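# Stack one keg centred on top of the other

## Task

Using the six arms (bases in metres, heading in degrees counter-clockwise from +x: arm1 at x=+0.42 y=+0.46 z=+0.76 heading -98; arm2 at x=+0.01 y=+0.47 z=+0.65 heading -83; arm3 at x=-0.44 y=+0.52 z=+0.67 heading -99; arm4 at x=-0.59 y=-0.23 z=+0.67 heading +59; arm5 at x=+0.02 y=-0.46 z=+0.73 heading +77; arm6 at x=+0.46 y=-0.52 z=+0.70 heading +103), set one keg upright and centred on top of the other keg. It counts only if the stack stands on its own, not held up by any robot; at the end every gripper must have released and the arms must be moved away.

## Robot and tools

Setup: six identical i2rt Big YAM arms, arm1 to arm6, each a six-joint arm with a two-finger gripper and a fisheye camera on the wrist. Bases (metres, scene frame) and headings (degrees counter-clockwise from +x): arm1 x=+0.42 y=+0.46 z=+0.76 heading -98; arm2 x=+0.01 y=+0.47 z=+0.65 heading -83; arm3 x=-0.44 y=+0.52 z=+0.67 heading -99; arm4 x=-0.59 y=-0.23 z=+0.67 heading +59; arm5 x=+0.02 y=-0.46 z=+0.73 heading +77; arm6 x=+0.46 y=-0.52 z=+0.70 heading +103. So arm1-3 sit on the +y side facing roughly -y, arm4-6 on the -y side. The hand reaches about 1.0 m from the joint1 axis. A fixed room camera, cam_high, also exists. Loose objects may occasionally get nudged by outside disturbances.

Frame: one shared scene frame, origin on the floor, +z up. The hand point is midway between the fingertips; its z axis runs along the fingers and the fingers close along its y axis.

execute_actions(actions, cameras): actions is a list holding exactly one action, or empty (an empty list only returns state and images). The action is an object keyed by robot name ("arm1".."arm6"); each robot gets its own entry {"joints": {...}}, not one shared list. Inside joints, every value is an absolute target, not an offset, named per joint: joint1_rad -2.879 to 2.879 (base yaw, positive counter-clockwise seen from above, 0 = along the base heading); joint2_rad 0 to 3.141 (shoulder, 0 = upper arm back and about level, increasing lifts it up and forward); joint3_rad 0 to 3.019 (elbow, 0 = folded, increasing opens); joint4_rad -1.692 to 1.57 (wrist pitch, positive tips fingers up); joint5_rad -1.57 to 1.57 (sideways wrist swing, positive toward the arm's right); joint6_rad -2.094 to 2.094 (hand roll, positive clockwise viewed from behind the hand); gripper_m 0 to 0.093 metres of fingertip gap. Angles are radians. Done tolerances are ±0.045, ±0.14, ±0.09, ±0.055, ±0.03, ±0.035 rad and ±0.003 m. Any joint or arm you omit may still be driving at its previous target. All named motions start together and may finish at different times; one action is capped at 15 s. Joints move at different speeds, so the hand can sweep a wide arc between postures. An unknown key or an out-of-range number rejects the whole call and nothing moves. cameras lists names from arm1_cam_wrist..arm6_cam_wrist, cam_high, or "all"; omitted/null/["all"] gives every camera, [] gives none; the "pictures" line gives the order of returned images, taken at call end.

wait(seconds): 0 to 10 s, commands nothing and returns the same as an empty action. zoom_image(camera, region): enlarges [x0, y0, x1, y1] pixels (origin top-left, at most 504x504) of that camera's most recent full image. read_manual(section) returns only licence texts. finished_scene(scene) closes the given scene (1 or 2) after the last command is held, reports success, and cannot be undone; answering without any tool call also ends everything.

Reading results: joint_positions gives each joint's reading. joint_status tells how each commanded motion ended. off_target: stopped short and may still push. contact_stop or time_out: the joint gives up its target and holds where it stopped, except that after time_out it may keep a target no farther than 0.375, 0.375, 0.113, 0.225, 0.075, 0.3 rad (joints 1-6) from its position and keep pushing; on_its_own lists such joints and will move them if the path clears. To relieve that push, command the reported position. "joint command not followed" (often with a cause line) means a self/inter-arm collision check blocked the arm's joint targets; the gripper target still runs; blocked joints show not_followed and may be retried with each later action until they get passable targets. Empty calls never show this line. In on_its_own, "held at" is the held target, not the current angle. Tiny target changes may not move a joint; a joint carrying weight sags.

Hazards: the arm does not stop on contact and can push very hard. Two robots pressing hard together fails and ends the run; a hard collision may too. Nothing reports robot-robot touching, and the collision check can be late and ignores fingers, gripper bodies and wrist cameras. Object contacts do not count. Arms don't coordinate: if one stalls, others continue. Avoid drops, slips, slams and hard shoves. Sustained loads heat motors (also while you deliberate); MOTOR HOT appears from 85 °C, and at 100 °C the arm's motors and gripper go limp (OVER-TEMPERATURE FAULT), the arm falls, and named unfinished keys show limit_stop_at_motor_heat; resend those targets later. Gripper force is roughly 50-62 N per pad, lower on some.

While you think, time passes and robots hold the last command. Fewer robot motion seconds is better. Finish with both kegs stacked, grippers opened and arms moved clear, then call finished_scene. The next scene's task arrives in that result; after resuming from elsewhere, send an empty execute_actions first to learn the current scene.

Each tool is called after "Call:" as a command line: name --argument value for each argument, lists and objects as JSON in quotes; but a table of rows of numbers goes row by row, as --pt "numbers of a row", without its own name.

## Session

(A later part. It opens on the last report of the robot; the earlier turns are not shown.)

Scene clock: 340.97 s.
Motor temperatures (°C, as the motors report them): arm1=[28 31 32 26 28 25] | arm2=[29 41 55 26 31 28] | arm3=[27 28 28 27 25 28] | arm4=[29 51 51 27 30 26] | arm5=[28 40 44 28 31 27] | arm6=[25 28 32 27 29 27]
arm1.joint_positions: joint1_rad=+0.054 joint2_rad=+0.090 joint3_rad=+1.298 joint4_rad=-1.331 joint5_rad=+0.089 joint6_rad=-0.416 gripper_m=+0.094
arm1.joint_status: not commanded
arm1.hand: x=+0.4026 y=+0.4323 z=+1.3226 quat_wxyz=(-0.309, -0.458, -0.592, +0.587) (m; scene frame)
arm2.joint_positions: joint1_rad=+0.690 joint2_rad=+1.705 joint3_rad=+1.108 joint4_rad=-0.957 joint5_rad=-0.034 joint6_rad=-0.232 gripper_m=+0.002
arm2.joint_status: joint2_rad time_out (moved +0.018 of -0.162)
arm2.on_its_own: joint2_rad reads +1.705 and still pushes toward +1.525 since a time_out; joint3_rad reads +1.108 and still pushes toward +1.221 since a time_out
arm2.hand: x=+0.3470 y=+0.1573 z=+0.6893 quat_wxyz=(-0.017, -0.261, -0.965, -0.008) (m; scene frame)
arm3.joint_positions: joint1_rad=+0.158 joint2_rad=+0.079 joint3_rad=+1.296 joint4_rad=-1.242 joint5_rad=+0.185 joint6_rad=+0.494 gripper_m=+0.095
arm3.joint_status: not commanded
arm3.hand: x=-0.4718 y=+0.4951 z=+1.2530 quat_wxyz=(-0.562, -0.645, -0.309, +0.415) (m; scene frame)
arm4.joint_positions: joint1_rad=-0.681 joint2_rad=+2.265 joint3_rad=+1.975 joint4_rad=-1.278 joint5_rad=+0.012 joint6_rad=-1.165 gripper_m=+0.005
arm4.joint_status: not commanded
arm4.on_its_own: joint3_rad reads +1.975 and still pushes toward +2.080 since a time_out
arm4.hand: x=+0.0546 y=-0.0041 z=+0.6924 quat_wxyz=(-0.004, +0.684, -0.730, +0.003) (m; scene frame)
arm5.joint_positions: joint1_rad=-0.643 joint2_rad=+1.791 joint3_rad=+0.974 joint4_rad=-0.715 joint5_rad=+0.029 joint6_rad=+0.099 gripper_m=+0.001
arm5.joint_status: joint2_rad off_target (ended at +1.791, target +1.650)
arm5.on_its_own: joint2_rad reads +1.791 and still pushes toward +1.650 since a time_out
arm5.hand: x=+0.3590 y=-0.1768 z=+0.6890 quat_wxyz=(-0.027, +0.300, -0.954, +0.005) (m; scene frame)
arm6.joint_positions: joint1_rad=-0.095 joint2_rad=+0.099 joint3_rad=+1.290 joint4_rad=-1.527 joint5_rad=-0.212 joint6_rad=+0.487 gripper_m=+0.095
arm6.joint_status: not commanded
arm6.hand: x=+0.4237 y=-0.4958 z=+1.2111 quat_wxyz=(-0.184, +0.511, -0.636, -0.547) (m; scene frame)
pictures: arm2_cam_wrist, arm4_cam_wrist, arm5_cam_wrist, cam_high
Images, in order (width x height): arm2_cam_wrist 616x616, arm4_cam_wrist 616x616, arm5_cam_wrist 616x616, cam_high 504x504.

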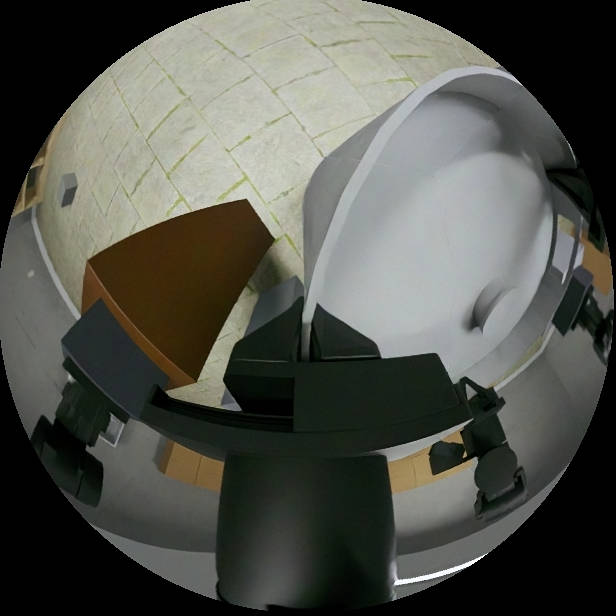

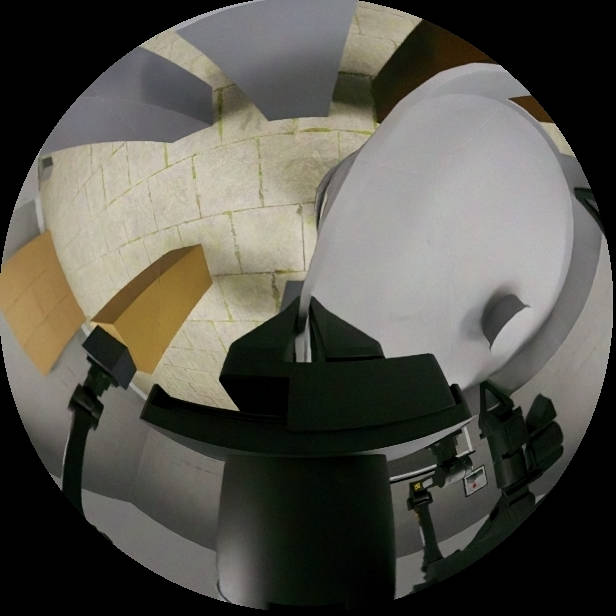

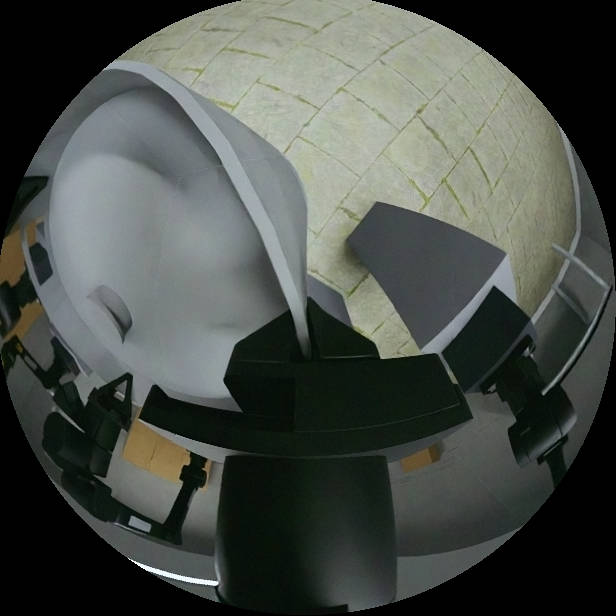

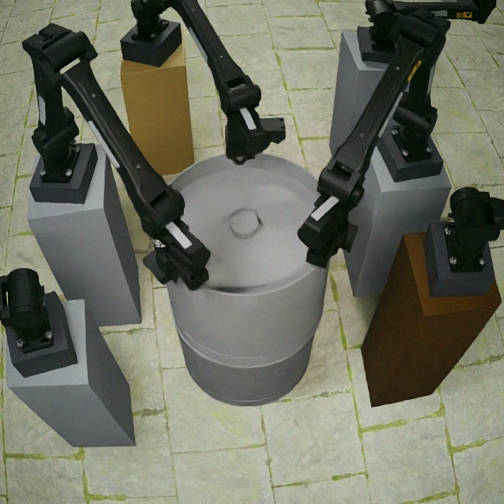

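Better; hold the back, lower the front a bit more.

Call:
execute_actions --actions '[{"arm2":{"joints":{"joint2_rad":1.537}},"arm5":{"joints":{"joint2_rad":1.662}},"arm4":{"joints":{"joint2_rad":2.07}}}]' --cameras '["arm2_cam_wrist","arm4_cam_wrist","arm5_cam_wrist","cam_high"]'

Call:
zoom_image --camera "arm4_cam_wrist" --region '[270,110,390,270]'

Call:
zoom_image --camera "cam_high" --region '[150,260,350,420]'

Scene clock: 346.03 s.
Motor temperatures (°C, as the motors report them): arm1=[28 31 32 26 28 25] | arm2=[29 40 56 26 31 28] | arm3=[27 28 28 27 25 28] | arm4=[29 52 51 27 30 26] | arm5=[28 40 44 28 31 27] | arm6=[25 28 32 27 29 27]
arm1.joint_positions: joint1_rad=+0.054 joint2_rad=+0.090 joint3_rad=+1.298 joint4_rad=-1.331 joint5_rad=+0.089 joint6_rad=-0.416 gripper_m=+0.094
arm1.joint_status: not commanded
arm1.hand: x=+0.4026 y=+0.4323 z=+1.3226 quat_wxyz=(-0.309, -0.458, -0.592, +0.587) (m; scene frame)
arm2.joint_positions: joint1_rad=+0.690 joint2_rad=+1.709 joint3_rad=+1.108 joint4_rad=-0.957 joint5_rad=-0.033 joint6_rad=-0.232 gripper_m=+0.002
arm2.joint_status: joint2_rad time_out (moved +0.005 of -0.168)
arm2.on_its_own: joint2_rad reads +1.709 and still pushes toward +1.537 since a time_out; joint3_rad reads +1.108 and still pushes toward +1.221 since a time_out
arm2.hand: x=+0.3466 y=+0.1574 z=+0.6873 quat_wxyz=(-0.014, -0.261, -0.965, -0.008) (m; scene frame)
arm3.joint_positions: joint1_rad=+0.158 joint2_rad=+0.079 joint3_rad=+1.296 joint4_rad=-1.242 joint5_rad=+0.185 joint6_rad=+0.494 gripper_m=+0.095
arm3.joint_status: not commanded
arm3.hand: x=-0.4718 y=+0.4951 z=+1.2530 quat_wxyz=(-0.562, -0.645, -0.309, +0.415) (m; scene frame)
arm4.joint_positions: joint1_rad=-0.681 joint2_rad=+2.265 joint3_rad=+1.975 joint4_rad=-1.278 joint5_rad=+0.012 joint6_rad=-1.165 gripper_m=+0.005
arm4.joint_status: joint2_rad time_out (moved +0.000 of -0.195)
arm4.on_its_own: joint2_rad reads +2.265 and still pushes toward +2.070 since a time_out; joint3_rad reads +1.975 and still pushes toward +2.080 since a time_out
arm4.hand: x=+0.0545 y=-0.0041 z=+0.6924 quat_wxyz=(-0.003, +0.684, -0.730, +0.003) (m; scene frame)
arm5.joint_positions: joint1_rad=-0.643 joint2_rad=+1.797 joint3_rad=+0.974 joint4_rad=-0.714 joint5_rad=+0.027 joint6_rad=+0.099 gripper_m=+0.001
arm5.joint_status: all done
arm5.hand: x=+0.3584 y=-0.1769 z=+0.6866 quat_wxyz=(-0.024, +0.300, -0.954, +0.005) (m; scene frame)
arm6.joint_positions: joint1_rad=-0.095 joint2_rad=+0.099 joint3_rad=+1.290 joint4_rad=-1.527 joint5_rad=-0.212 joint6_rad=+0.487 gripper_m=+0.095
arm6.joint_status: not commanded
arm6.hand: x=+0.4237 y=-0.4958 z=+1.2111 quat_wxyz=(-0.184, +0.511, -0.636, -0.547) (m; scene frame)
pictures: arm2_cam_wrist, arm4_cam_wrist, arm5_cam_wrist, cam_high
Images, in order (width x height): arm2_cam_wrist 616x616, arm4_cam_wrist 616x616, arm5_cam_wrist 616x616, cam_high 504x504.

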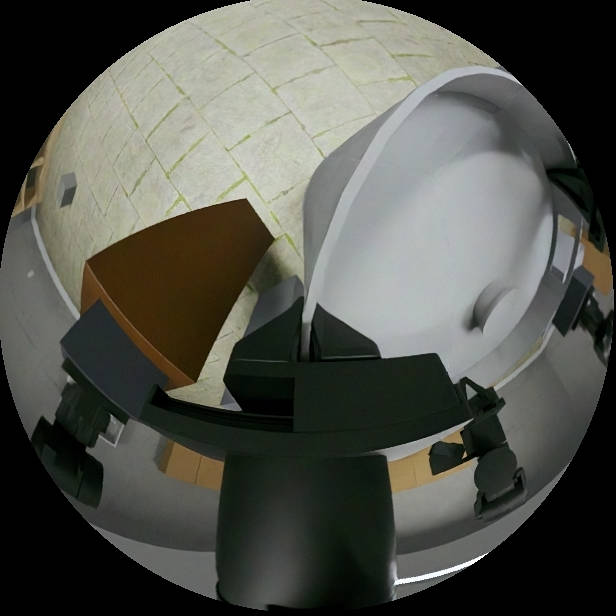

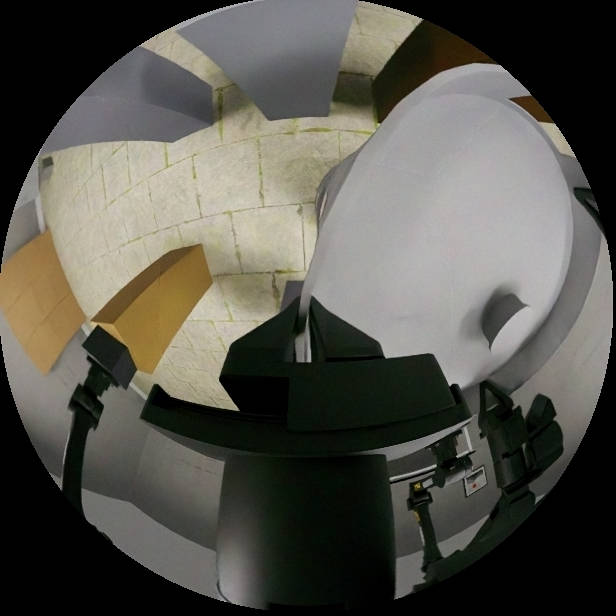

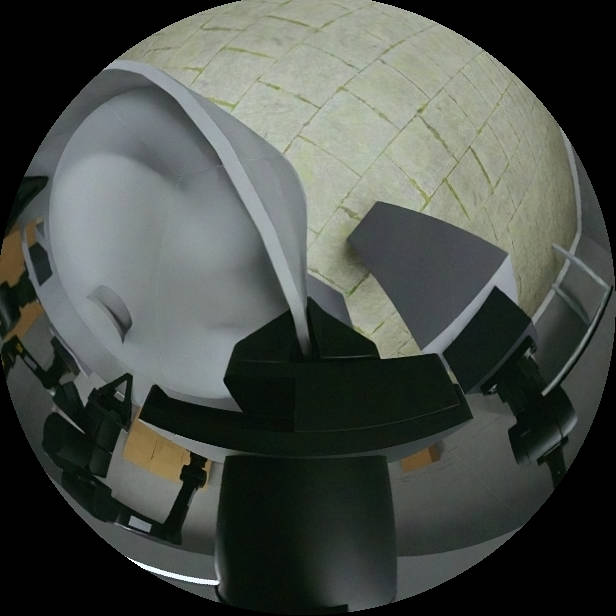

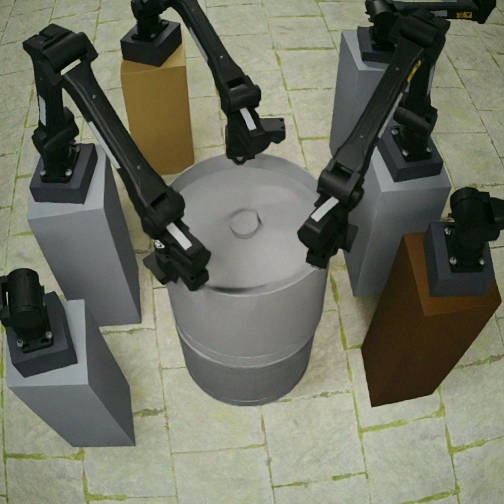

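Region (270, 110, 390, 270) of arm4_cam_wrist's 616x616 image, scaled by 3.150, with more detail than that image has; it fills the left 378 columns of this view, and the rest is white.

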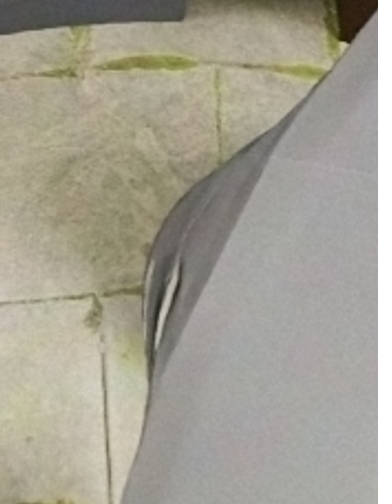

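Region (150, 260, 350, 420) of cam_high's 504x504 image, scaled by 2.520, with more detail than that image has; it fills the top 403 rows of this view, and the rest is white.

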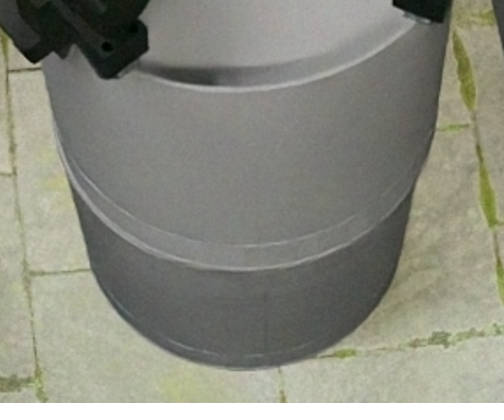

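Call:
execute_actions --actions '[{"arm2":{"joints":{"joint2_rad":1.555}},"arm5":{"joints":{"joint2_rad":1.675}}}]' --cameras '["arm2_cam_wrist","arm4_cam_wrist","arm5_cam_wrist","cam_high"]'

Call:
zoom_image --camera "arm4_cam_wrist" --region '[270,110,390,270]'

Call:
zoom_image --camera "cam_high" --region '[150,260,350,420]'

Call:
zoom_image --camera "arm2_cam_wrist" --region '[270,110,390,270]'

Call:
zoom_image --camera "arm5_cam_wrist" --region '[230,120,350,270]'

Scene clock: 354.10 s.
Motor temperatures (°C, as the motors report them): arm1=[28 31 32 26 28 25] | arm2=[29 40 57 26 31 28] | arm3=[27 28 28 27 25 28] | arm4=[29 53 52 27 30 26] | arm5=[28 40 45 28 30 27] | arm6=[25 28 32 27 29 27]
arm1.joint_positions: joint1_rad=+0.054 joint2_rad=+0.090 joint3_rad=+1.298 joint4_rad=-1.331 joint5_rad=+0.089 joint6_rad=-0.416 gripper_m=+0.094
arm1.joint_status: not commanded
arm1.hand: x=+0.4026 y=+0.4323 z=+1.3226 quat_wxyz=(-0.309, -0.458, -0.592, +0.587) (m; scene frame)
arm2.joint_positions: joint1_rad=+0.690 joint2_rad=+1.714 joint3_rad=+1.108 joint4_rad=-0.954 joint5_rad=-0.032 joint6_rad=-0.231 gripper_m=+0.002
arm2.joint_status: joint2_rad time_out (moved +0.005 of -0.154)
arm2.on_its_own: joint2_rad reads +1.714 and still pushes toward +1.555 since a time_out; joint3_rad reads +1.108 and still pushes toward +1.221 since a time_out
arm2.hand: x=+0.3467 y=+0.1570 z=+0.6853 quat_wxyz=(-0.014, -0.261, -0.965, -0.008) (m; scene frame)
arm3.joint_positions: joint1_rad=+0.158 joint2_rad=+0.079 joint3_rad=+1.296 joint4_rad=-1.242 joint5_rad=+0.185 joint6_rad=+0.494 gripper_m=+0.095
arm3.joint_status: not commanded
arm3.hand: x=-0.4718 y=+0.4951 z=+1.2530 quat_wxyz=(-0.562, -0.645, -0.309, +0.415) (m; scene frame)
arm4.joint_positions: joint1_rad=-0.681 joint2_rad=+2.265 joint3_rad=+1.975 joint4_rad=-1.278 joint5_rad=+0.012 joint6_rad=-1.165 gripper_m=+0.005
arm4.joint_status: not commanded
arm4.on_its_own: joint2_rad reads +2.265 and still pushes toward +2.070 since a time_out; joint3_rad reads +1.975 and still pushes toward +2.080 since a time_out
arm4.hand: x=+0.0545 y=-0.0041 z=+0.6924 quat_wxyz=(-0.003, +0.684, -0.730, +0.003) (m; scene frame)
arm5.joint_positions: joint1_rad=-0.645 joint2_rad=+1.801 joint3_rad=+0.974 joint4_rad=-0.713 joint5_rad=+0.026 joint6_rad=+0.099 gripper_m=+0.001
arm5.joint_status: all done
arm5.hand: x=+0.3584 y=-0.1777 z=+0.6848 quat_wxyz=(-0.023, +0.299, -0.954, +0.005) (m; scene frame)
arm6.joint_positions: joint1_rad=-0.095 joint2_rad=+0.099 joint3_rad=+1.290 joint4_rad=-1.527 joint5_rad=-0.212 joint6_rad=+0.487 gripper_m=+0.095
arm6.joint_status: not commanded
arm6.hand: x=+0.4237 y=-0.4958 z=+1.2111 quat_wxyz=(-0.184, +0.511, -0.636, -0.547) (m; scene frame)
pictures: arm2_cam_wrist, arm4_cam_wrist, arm5_cam_wrist, cam_high
Images, in order (width x height): arm2_cam_wrist 616x616, arm4_cam_wrist 616x616, arm5_cam_wrist 616x616, cam_high 504x504.

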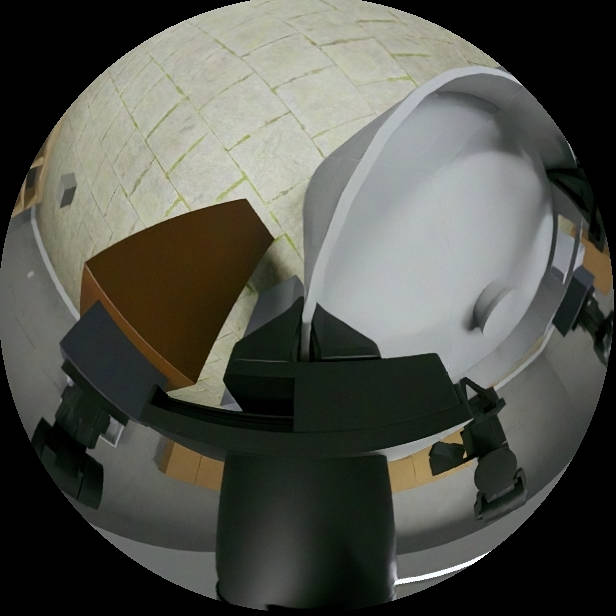

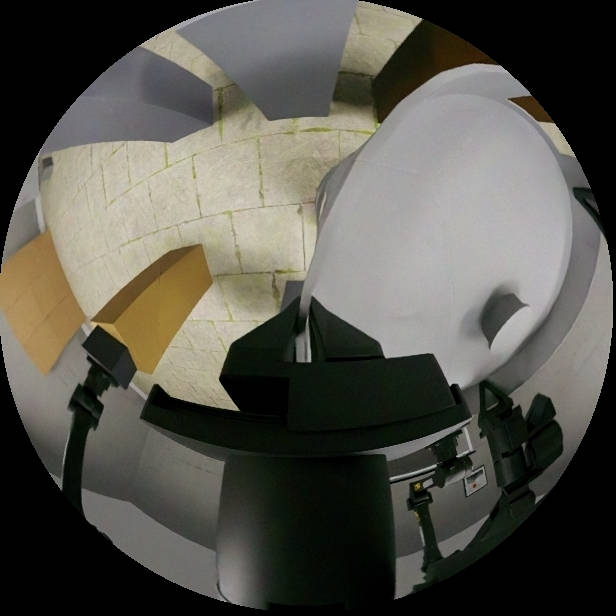

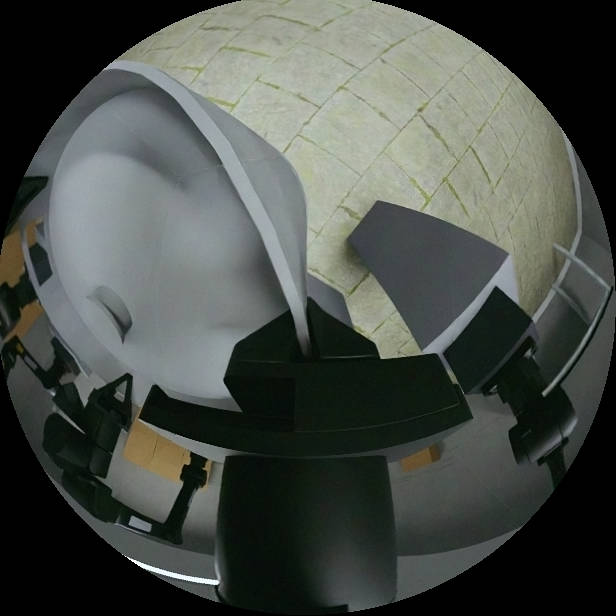

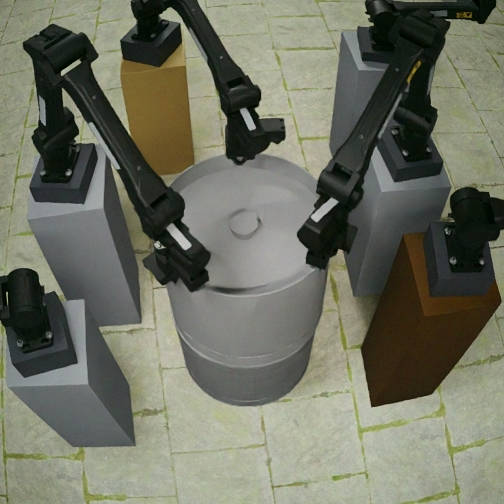

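Region (270, 110, 390, 270) of arm4_cam_wrist's 616x616 image, scaled by 3.150, with more detail than that image has; it fills the left 378 columns of this view, and the rest is white.

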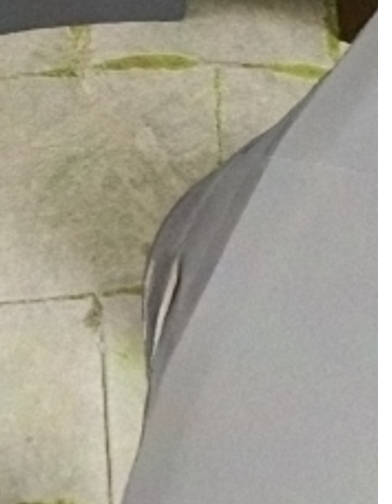

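Region (150, 260, 350, 420) of cam_high's 504x504 image, scaled by 2.520, with more detail than that image has; it fills the top 403 rows of this view, and the rest is white.

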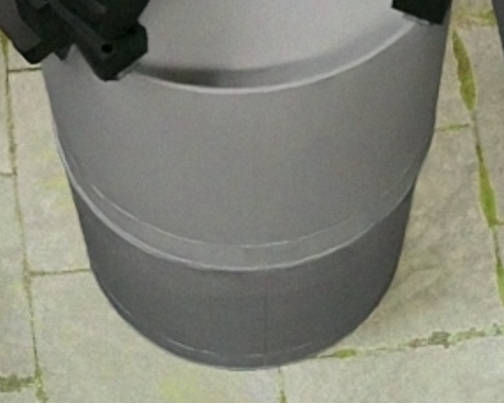

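Region (270, 110, 390, 270) of arm2_cam_wrist's 616x616 image, scaled by 3.150, with more detail than that image has; it fills the left 378 columns of this view, and the rest is white.

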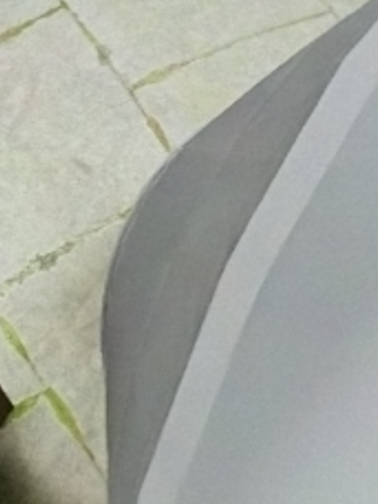

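Region (230, 120, 350, 270) of arm5_cam_wrist's 616x616 image, scaled by 3.360, with more detail than that image has; it fills the left 403 columns of this view, and the rest is white.

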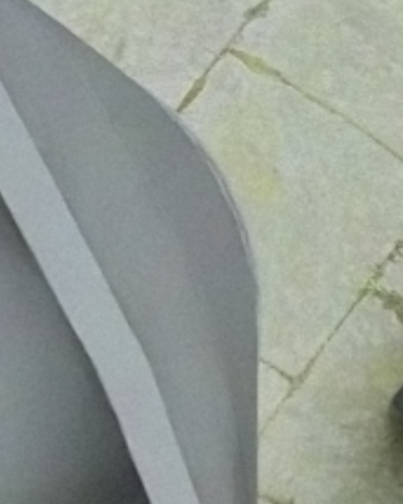

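Looks aligned and front is contacting. Unload evenly.

Call:
execute_actions --actions '[{"arm2":{"joints":{"joint2_rad":1.61,"joint3_rad":1.17}},"arm5":{"joints":{"joint2_rad":1.72,"joint3_rad":1.02}},"arm4":{"joints":{"joint2_rad":2.17,"joint3_rad":2.04}}}]' --cameras '["arm4_cam_wrist","cam_high"]'

Call:
zoom_image --camera "arm4_cam_wrist" --region '[270,110,390,270]'

Scene clock: 357.53 s.
Motor temperatures (°C, as the motors report them): arm1=[28 31 32 26 28 25] | arm2=[29 40 57 26 31 28] | arm3=[27 28 28 27 25 28] | arm4=[29 54 52 27 30 26] | arm5=[28 40 45 28 30 27] | arm6=[25 28 32 27 29 27]
arm1.joint_positions: joint1_rad=+0.054 joint2_rad=+0.090 joint3_rad=+1.298 joint4_rad=-1.331 joint5_rad=+0.089 joint6_rad=-0.416 gripper_m=+0.094
arm1.joint_status: not commanded
arm1.hand: x=+0.4026 y=+0.4323 z=+1.3226 quat_wxyz=(-0.309, -0.458, -0.592, +0.587) (m; scene frame)
arm2.joint_positions: joint1_rad=+0.691 joint2_rad=+1.722 joint3_rad=+1.108 joint4_rad=-0.946 joint5_rad=-0.032 joint6_rad=-0.230 gripper_m=+0.002
arm2.joint_status: all done
arm2.hand: x=+0.3476 y=+0.1564 z=+0.6818 quat_wxyz=(-0.014, -0.261, -0.965, -0.008) (m; scene frame)
arm3.joint_positions: joint1_rad=+0.158 joint2_rad=+0.079 joint3_rad=+1.296 joint4_rad=-1.242 joint5_rad=+0.185 joint6_rad=+0.494 gripper_m=+0.095
arm3.joint_status: not commanded
arm3.hand: x=-0.4718 y=+0.4951 z=+1.2530 quat_wxyz=(-0.562, -0.645, -0.309, +0.415) (m; scene frame)
arm4.joint_positions: joint1_rad=-0.684 joint2_rad=+2.269 joint3_rad=+1.975 joint4_rad=-1.275 joint5_rad=+0.012 joint6_rad=-1.165 gripper_m=+0.004
arm4.joint_status: all done
arm4.hand: x=+0.0554 y=-0.0063 z=+0.6893 quat_wxyz=(-0.003, +0.683, -0.731, +0.002) (m; scene frame)
arm5.joint_positions: joint1_rad=-0.652 joint2_rad=+1.812 joint3_rad=+0.974 joint4_rad=-0.708 joint5_rad=+0.024 joint6_rad=+0.096 gripper_m=+0.001
arm5.joint_status: all done
arm5.hand: x=+0.3595 y=-0.1802 z=+0.6804 quat_wxyz=(-0.019, +0.297, -0.955, +0.006) (m; scene frame)
arm6.joint_positions: joint1_rad=-0.095 joint2_rad=+0.099 joint3_rad=+1.290 joint4_rad=-1.527 joint5_rad=-0.212 joint6_rad=+0.487 gripper_m=+0.095
arm6.joint_status: not commanded
arm6.hand: x=+0.4237 y=-0.4958 z=+1.2111 quat_wxyz=(-0.184, +0.511, -0.636, -0.547) (m; scene frame)
pictures: arm4_cam_wrist, cam_high
Images, in order (width x height): arm4_cam_wrist 616x616, cam_high 504x504.

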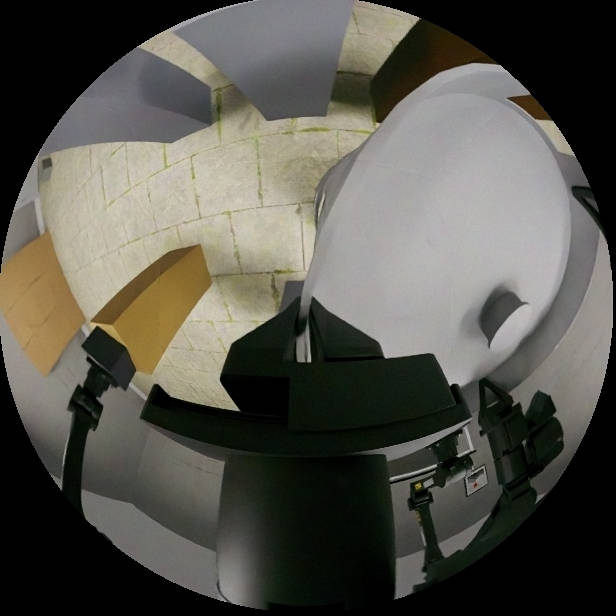

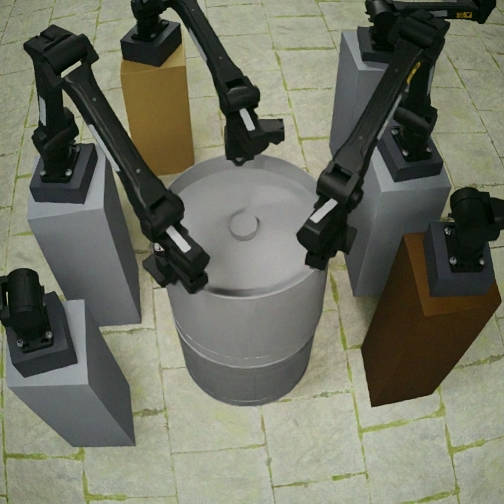

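Region (270, 110, 390, 270) of arm4_cam_wrist's 616x616 image, scaled by 3.150, with more detail than that image has; it fills the left 378 columns of this view, and the rest is white.

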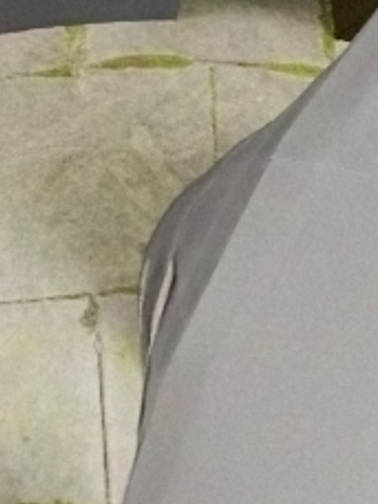

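Call:
execute_actions --actions '[{"arm2":{"joints":{"joint2_rad":1.68,"joint3_rad":1.13}},"arm5":{"joints":{"joint2_rad":1.77,"joint3_rad":0.995,"joint1_rad":-0.65}},"arm4":{"joints":{"joint2_rad":2.225,"joint3_rad":2.0}}}]' --cameras '["arm2_cam_wrist","arm4_cam_wrist","arm5_cam_wrist","cam_high"]'

Call:
zoom_image --camera "cam_high" --region '[150,260,350,420]'

Scene clock: 361.37 s.
Motor temperatures (°C, as the motors report them): arm1=[28 31 32 26 28 25] | arm2=[29 40 55 26 31 28] | arm3=[27 28 28 27 25 28] | arm4=[29 53 51 27 30 26] | arm5=[28 39 44 28 30 27] | arm6=[25 28 32 27 29 27]
arm1.joint_positions: joint1_rad=+0.054 joint2_rad=+0.090 joint3_rad=+1.298 joint4_rad=-1.331 joint5_rad=+0.089 joint6_rad=-0.416 gripper_m=+0.094
arm1.joint_status: not commanded
arm1.hand: x=+0.4026 y=+0.4323 z=+1.3226 quat_wxyz=(-0.309, -0.458, -0.592, +0.587) (m; scene frame)
arm2.joint_positions: joint1_rad=+0.693 joint2_rad=+1.733 joint3_rad=+1.108 joint4_rad=-0.934 joint5_rad=-0.033 joint6_rad=-0.230 gripper_m=+0.002
arm2.joint_status: all done
arm2.hand: x=+0.3497 y=+0.1558 z=+0.6770 quat_wxyz=(-0.014, -0.261, -0.965, -0.008) (m; scene frame)
arm3.joint_positions: joint1_rad=+0.158 joint2_rad=+0.079 joint3_rad=+1.296 joint4_rad=-1.242 joint5_rad=+0.185 joint6_rad=+0.494 gripper_m=+0.095
arm3.joint_status: not commanded
arm3.hand: x=-0.4718 y=+0.4951 z=+1.2530 quat_wxyz=(-0.562, -0.645, -0.309, +0.415) (m; scene frame)
arm4.joint_positions: joint1_rad=-0.688 joint2_rad=+2.273 joint3_rad=+1.975 joint4_rad=-1.266 joint5_rad=+0.012 joint6_rad=-1.165 gripper_m=+0.004
arm4.joint_status: all done
arm4.hand: x=+0.0582 y=-0.0082 z=+0.6867 quat_wxyz=(-0.005, +0.681, -0.732, +0.003) (m; scene frame)
arm5.joint_positions: joint1_rad=-0.661 joint2_rad=+1.825 joint3_rad=+0.973 joint4_rad=-0.697 joint5_rad=+0.018 joint6_rad=+0.088 gripper_m=+0.001
arm5.joint_status: all done
arm5.hand: x=+0.3616 y=-0.1827 z=+0.6746 quat_wxyz=(-0.017, +0.296, -0.955, +0.004) (m; scene frame)
arm6.joint_positions: joint1_rad=-0.095 joint2_rad=+0.099 joint3_rad=+1.290 joint4_rad=-1.527 joint5_rad=-0.212 joint6_rad=+0.487 gripper_m=+0.095
arm6.joint_status: not commanded
arm6.hand: x=+0.4237 y=-0.4958 z=+1.2111 quat_wxyz=(-0.184, +0.511, -0.636, -0.547) (m; scene frame)
pictures: arm2_cam_wrist, arm4_cam_wrist, arm5_cam_wrist, cam_high
Images, in order (width x height): arm2_cam_wrist 616x616, arm4_cam_wrist 616x616, arm5_cam_wrist 616x616, cam_high 504x504.

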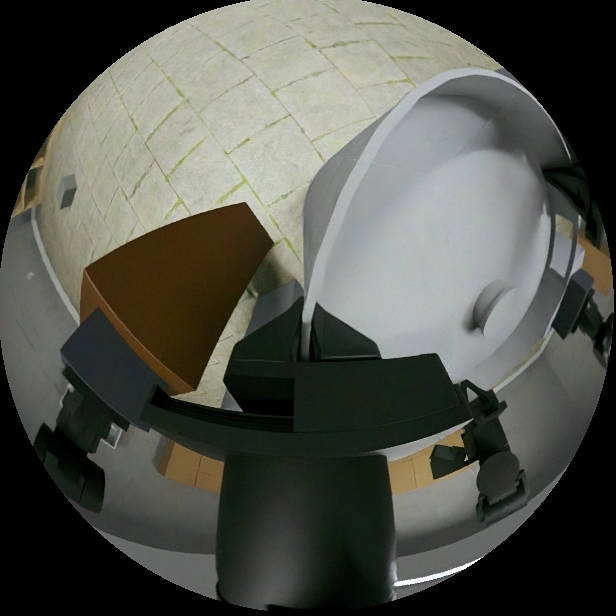

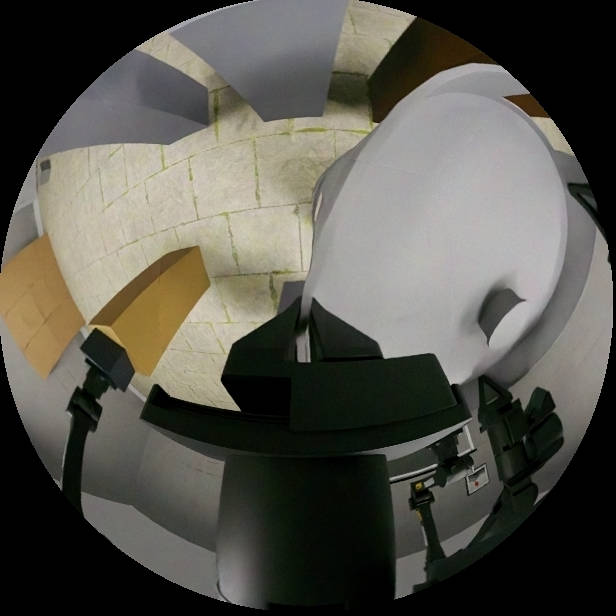

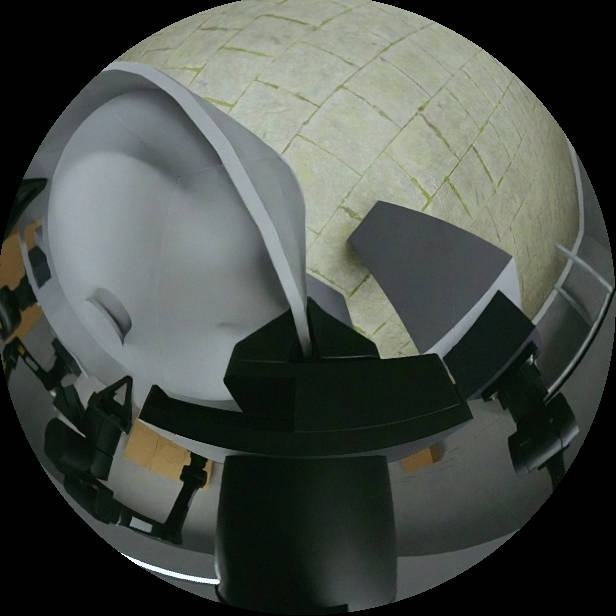

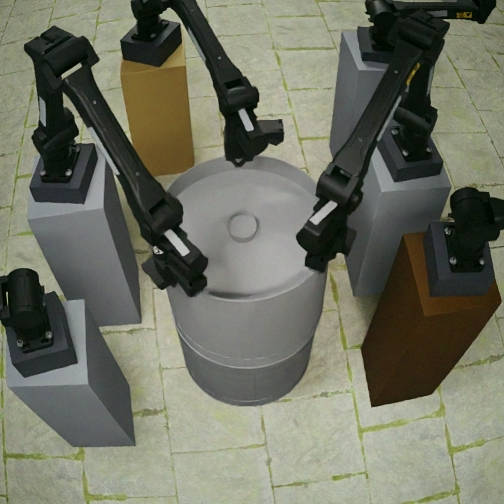

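Region (150, 260, 350, 420) of cam_high's 504x504 image, scaled by 2.520, with more detail than that image has; it fills the top 403 rows of this view, and the rest is white.

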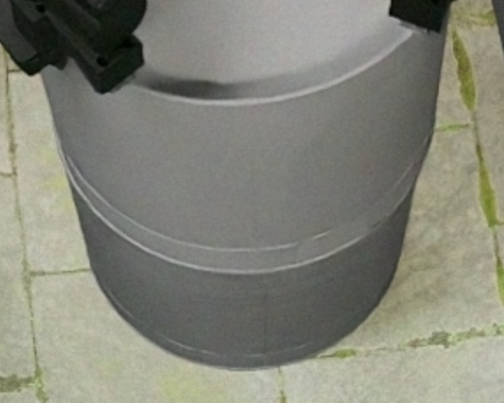

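Call:
execute_actions --actions '[{"arm2":{"joints":{"gripper_m":0.02}},"arm5":{"joints":{"gripper_m":0.02}},"arm4":{"joints":{"gripper_m":0.02}}}]' --cameras '["arm2_cam_wrist","arm4_cam_wrist","arm5_cam_wrist","cam_high"]'

Call:
zoom_image --camera "cam_high" --region '[150,260,350,420]'

Scene clock: 365.23 s.
Motor temperatures (°C, as the motors report them): arm1=[28 31 32 26 28 25] | arm2=[29 39 53 26 31 28] | arm3=[27 28 28 27 25 28] | arm4=[29 52 49 27 30 26] | arm5=[28 39 43 28 30 27] | arm6=[25 28 32 27 29 27]
arm1.joint_positions: joint1_rad=+0.054 joint2_rad=+0.090 joint3_rad=+1.298 joint4_rad=-1.331 joint5_rad=+0.089 joint6_rad=-0.416 gripper_m=+0.094
arm1.joint_status: not commanded
arm1.hand: x=+0.4026 y=+0.4323 z=+1.3226 quat_wxyz=(-0.309, -0.458, -0.592, +0.587) (m; scene frame)
arm2.joint_positions: joint1_rad=+0.714 joint2_rad=+1.719 joint3_rad=+1.108 joint4_rad=-0.948 joint5_rad=-0.011 joint6_rad=-0.230 gripper_m=+0.020
arm2.joint_status: all done
arm2.hand: x=+0.3522 y=+0.1617 z=+0.6827 quat_wxyz=(-0.009, -0.251, -0.968, +0.001) (m; scene frame)
arm3.joint_positions: joint1_rad=+0.158 joint2_rad=+0.079 joint3_rad=+1.296 joint4_rad=-1.242 joint5_rad=+0.185 joint6_rad=+0.494 gripper_m=+0.095
arm3.joint_status: not commanded
arm3.hand: x=-0.4718 y=+0.4951 z=+1.2530 quat_wxyz=(-0.562, -0.645, -0.309, +0.415) (m; scene frame)
arm4.joint_positions: joint1_rad=-0.687 joint2_rad=+2.264 joint3_rad=+1.982 joint4_rad=-1.252 joint5_rad=+0.002 joint6_rad=-1.186 gripper_m=+0.020
arm4.joint_status: all done
arm4.hand: x=+0.0639 y=-0.0038 z=+0.6955 quat_wxyz=(-0.021, +0.689, -0.724, +0.005) (m; scene frame)
arm5.joint_positions: joint1_rad=-0.658 joint2_rad=+1.776 joint3_rad=+0.973 joint4_rad=-0.720 joint5_rad=+0.005 joint6_rad=+0.091 gripper_m=+0.020
arm5.joint_status: all done
arm5.hand: x=+0.3615 y=-0.1781 z=+0.6952 quat_wxyz=(-0.027, +0.297, -0.955, -0.007) (m; scene frame)
arm6.joint_positions: joint1_rad=-0.095 joint2_rad=+0.099 joint3_rad=+1.290 joint4_rad=-1.527 joint5_rad=-0.212 joint6_rad=+0.487 gripper_m=+0.095
arm6.joint_status: not commanded
arm6.hand: x=+0.4237 y=-0.4958 z=+1.2111 quat_wxyz=(-0.184, +0.511, -0.636, -0.547) (m; scene frame)
pictures: arm2_cam_wrist, arm4_cam_wrist, arm5_cam_wrist, cam_high
Images, in order (width x height): arm2_cam_wrist 616x616, arm4_cam_wrist 616x616, arm5_cam_wrist 616x616, cam_high 504x504.

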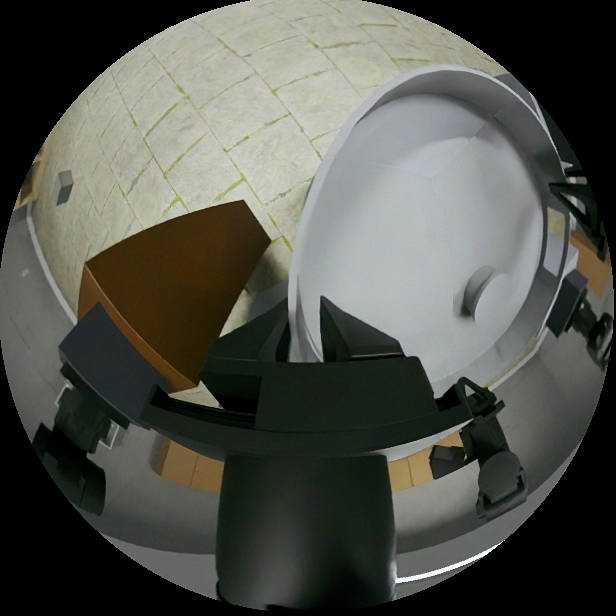

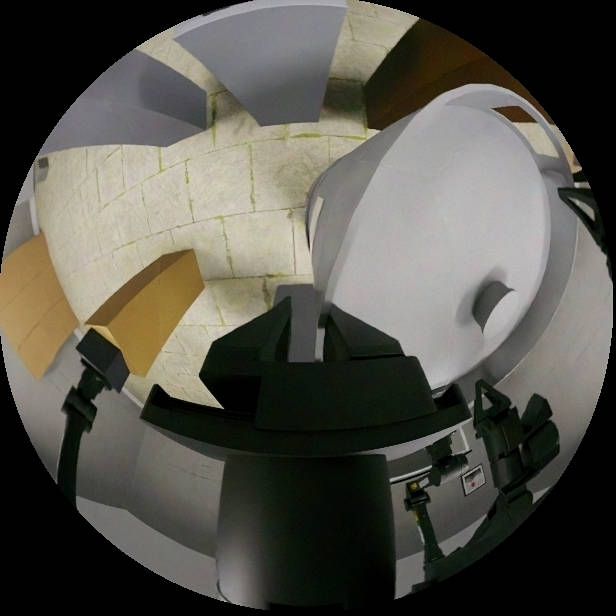

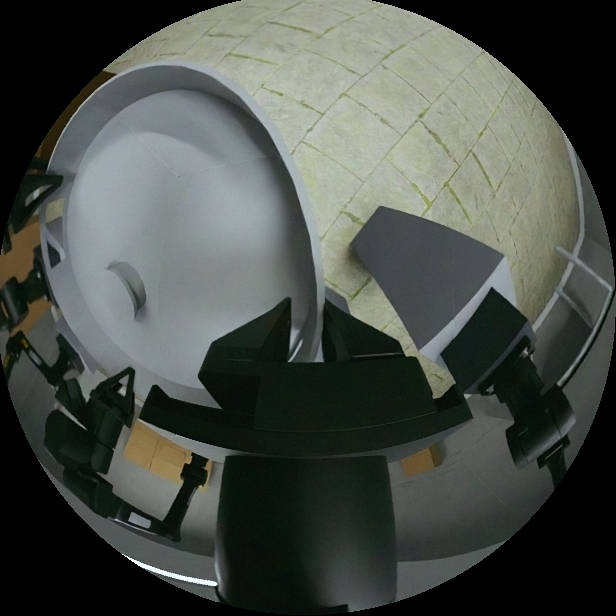

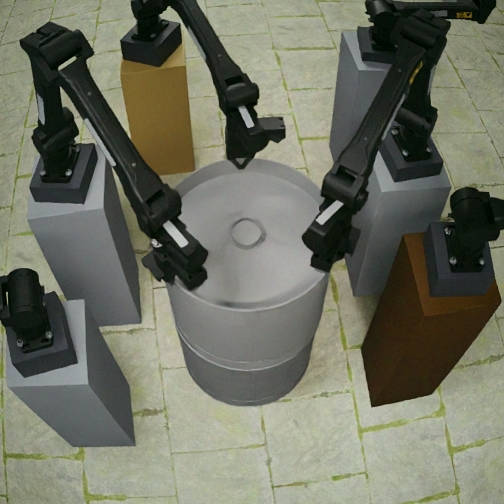

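Region (150, 260, 350, 420) of cam_high's 504x504 image, scaled by 2.520, with more detail than that image has; it fills the top 403 rows of this view, and the rest is white.

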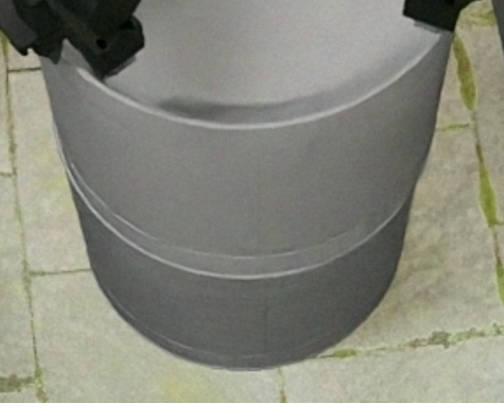

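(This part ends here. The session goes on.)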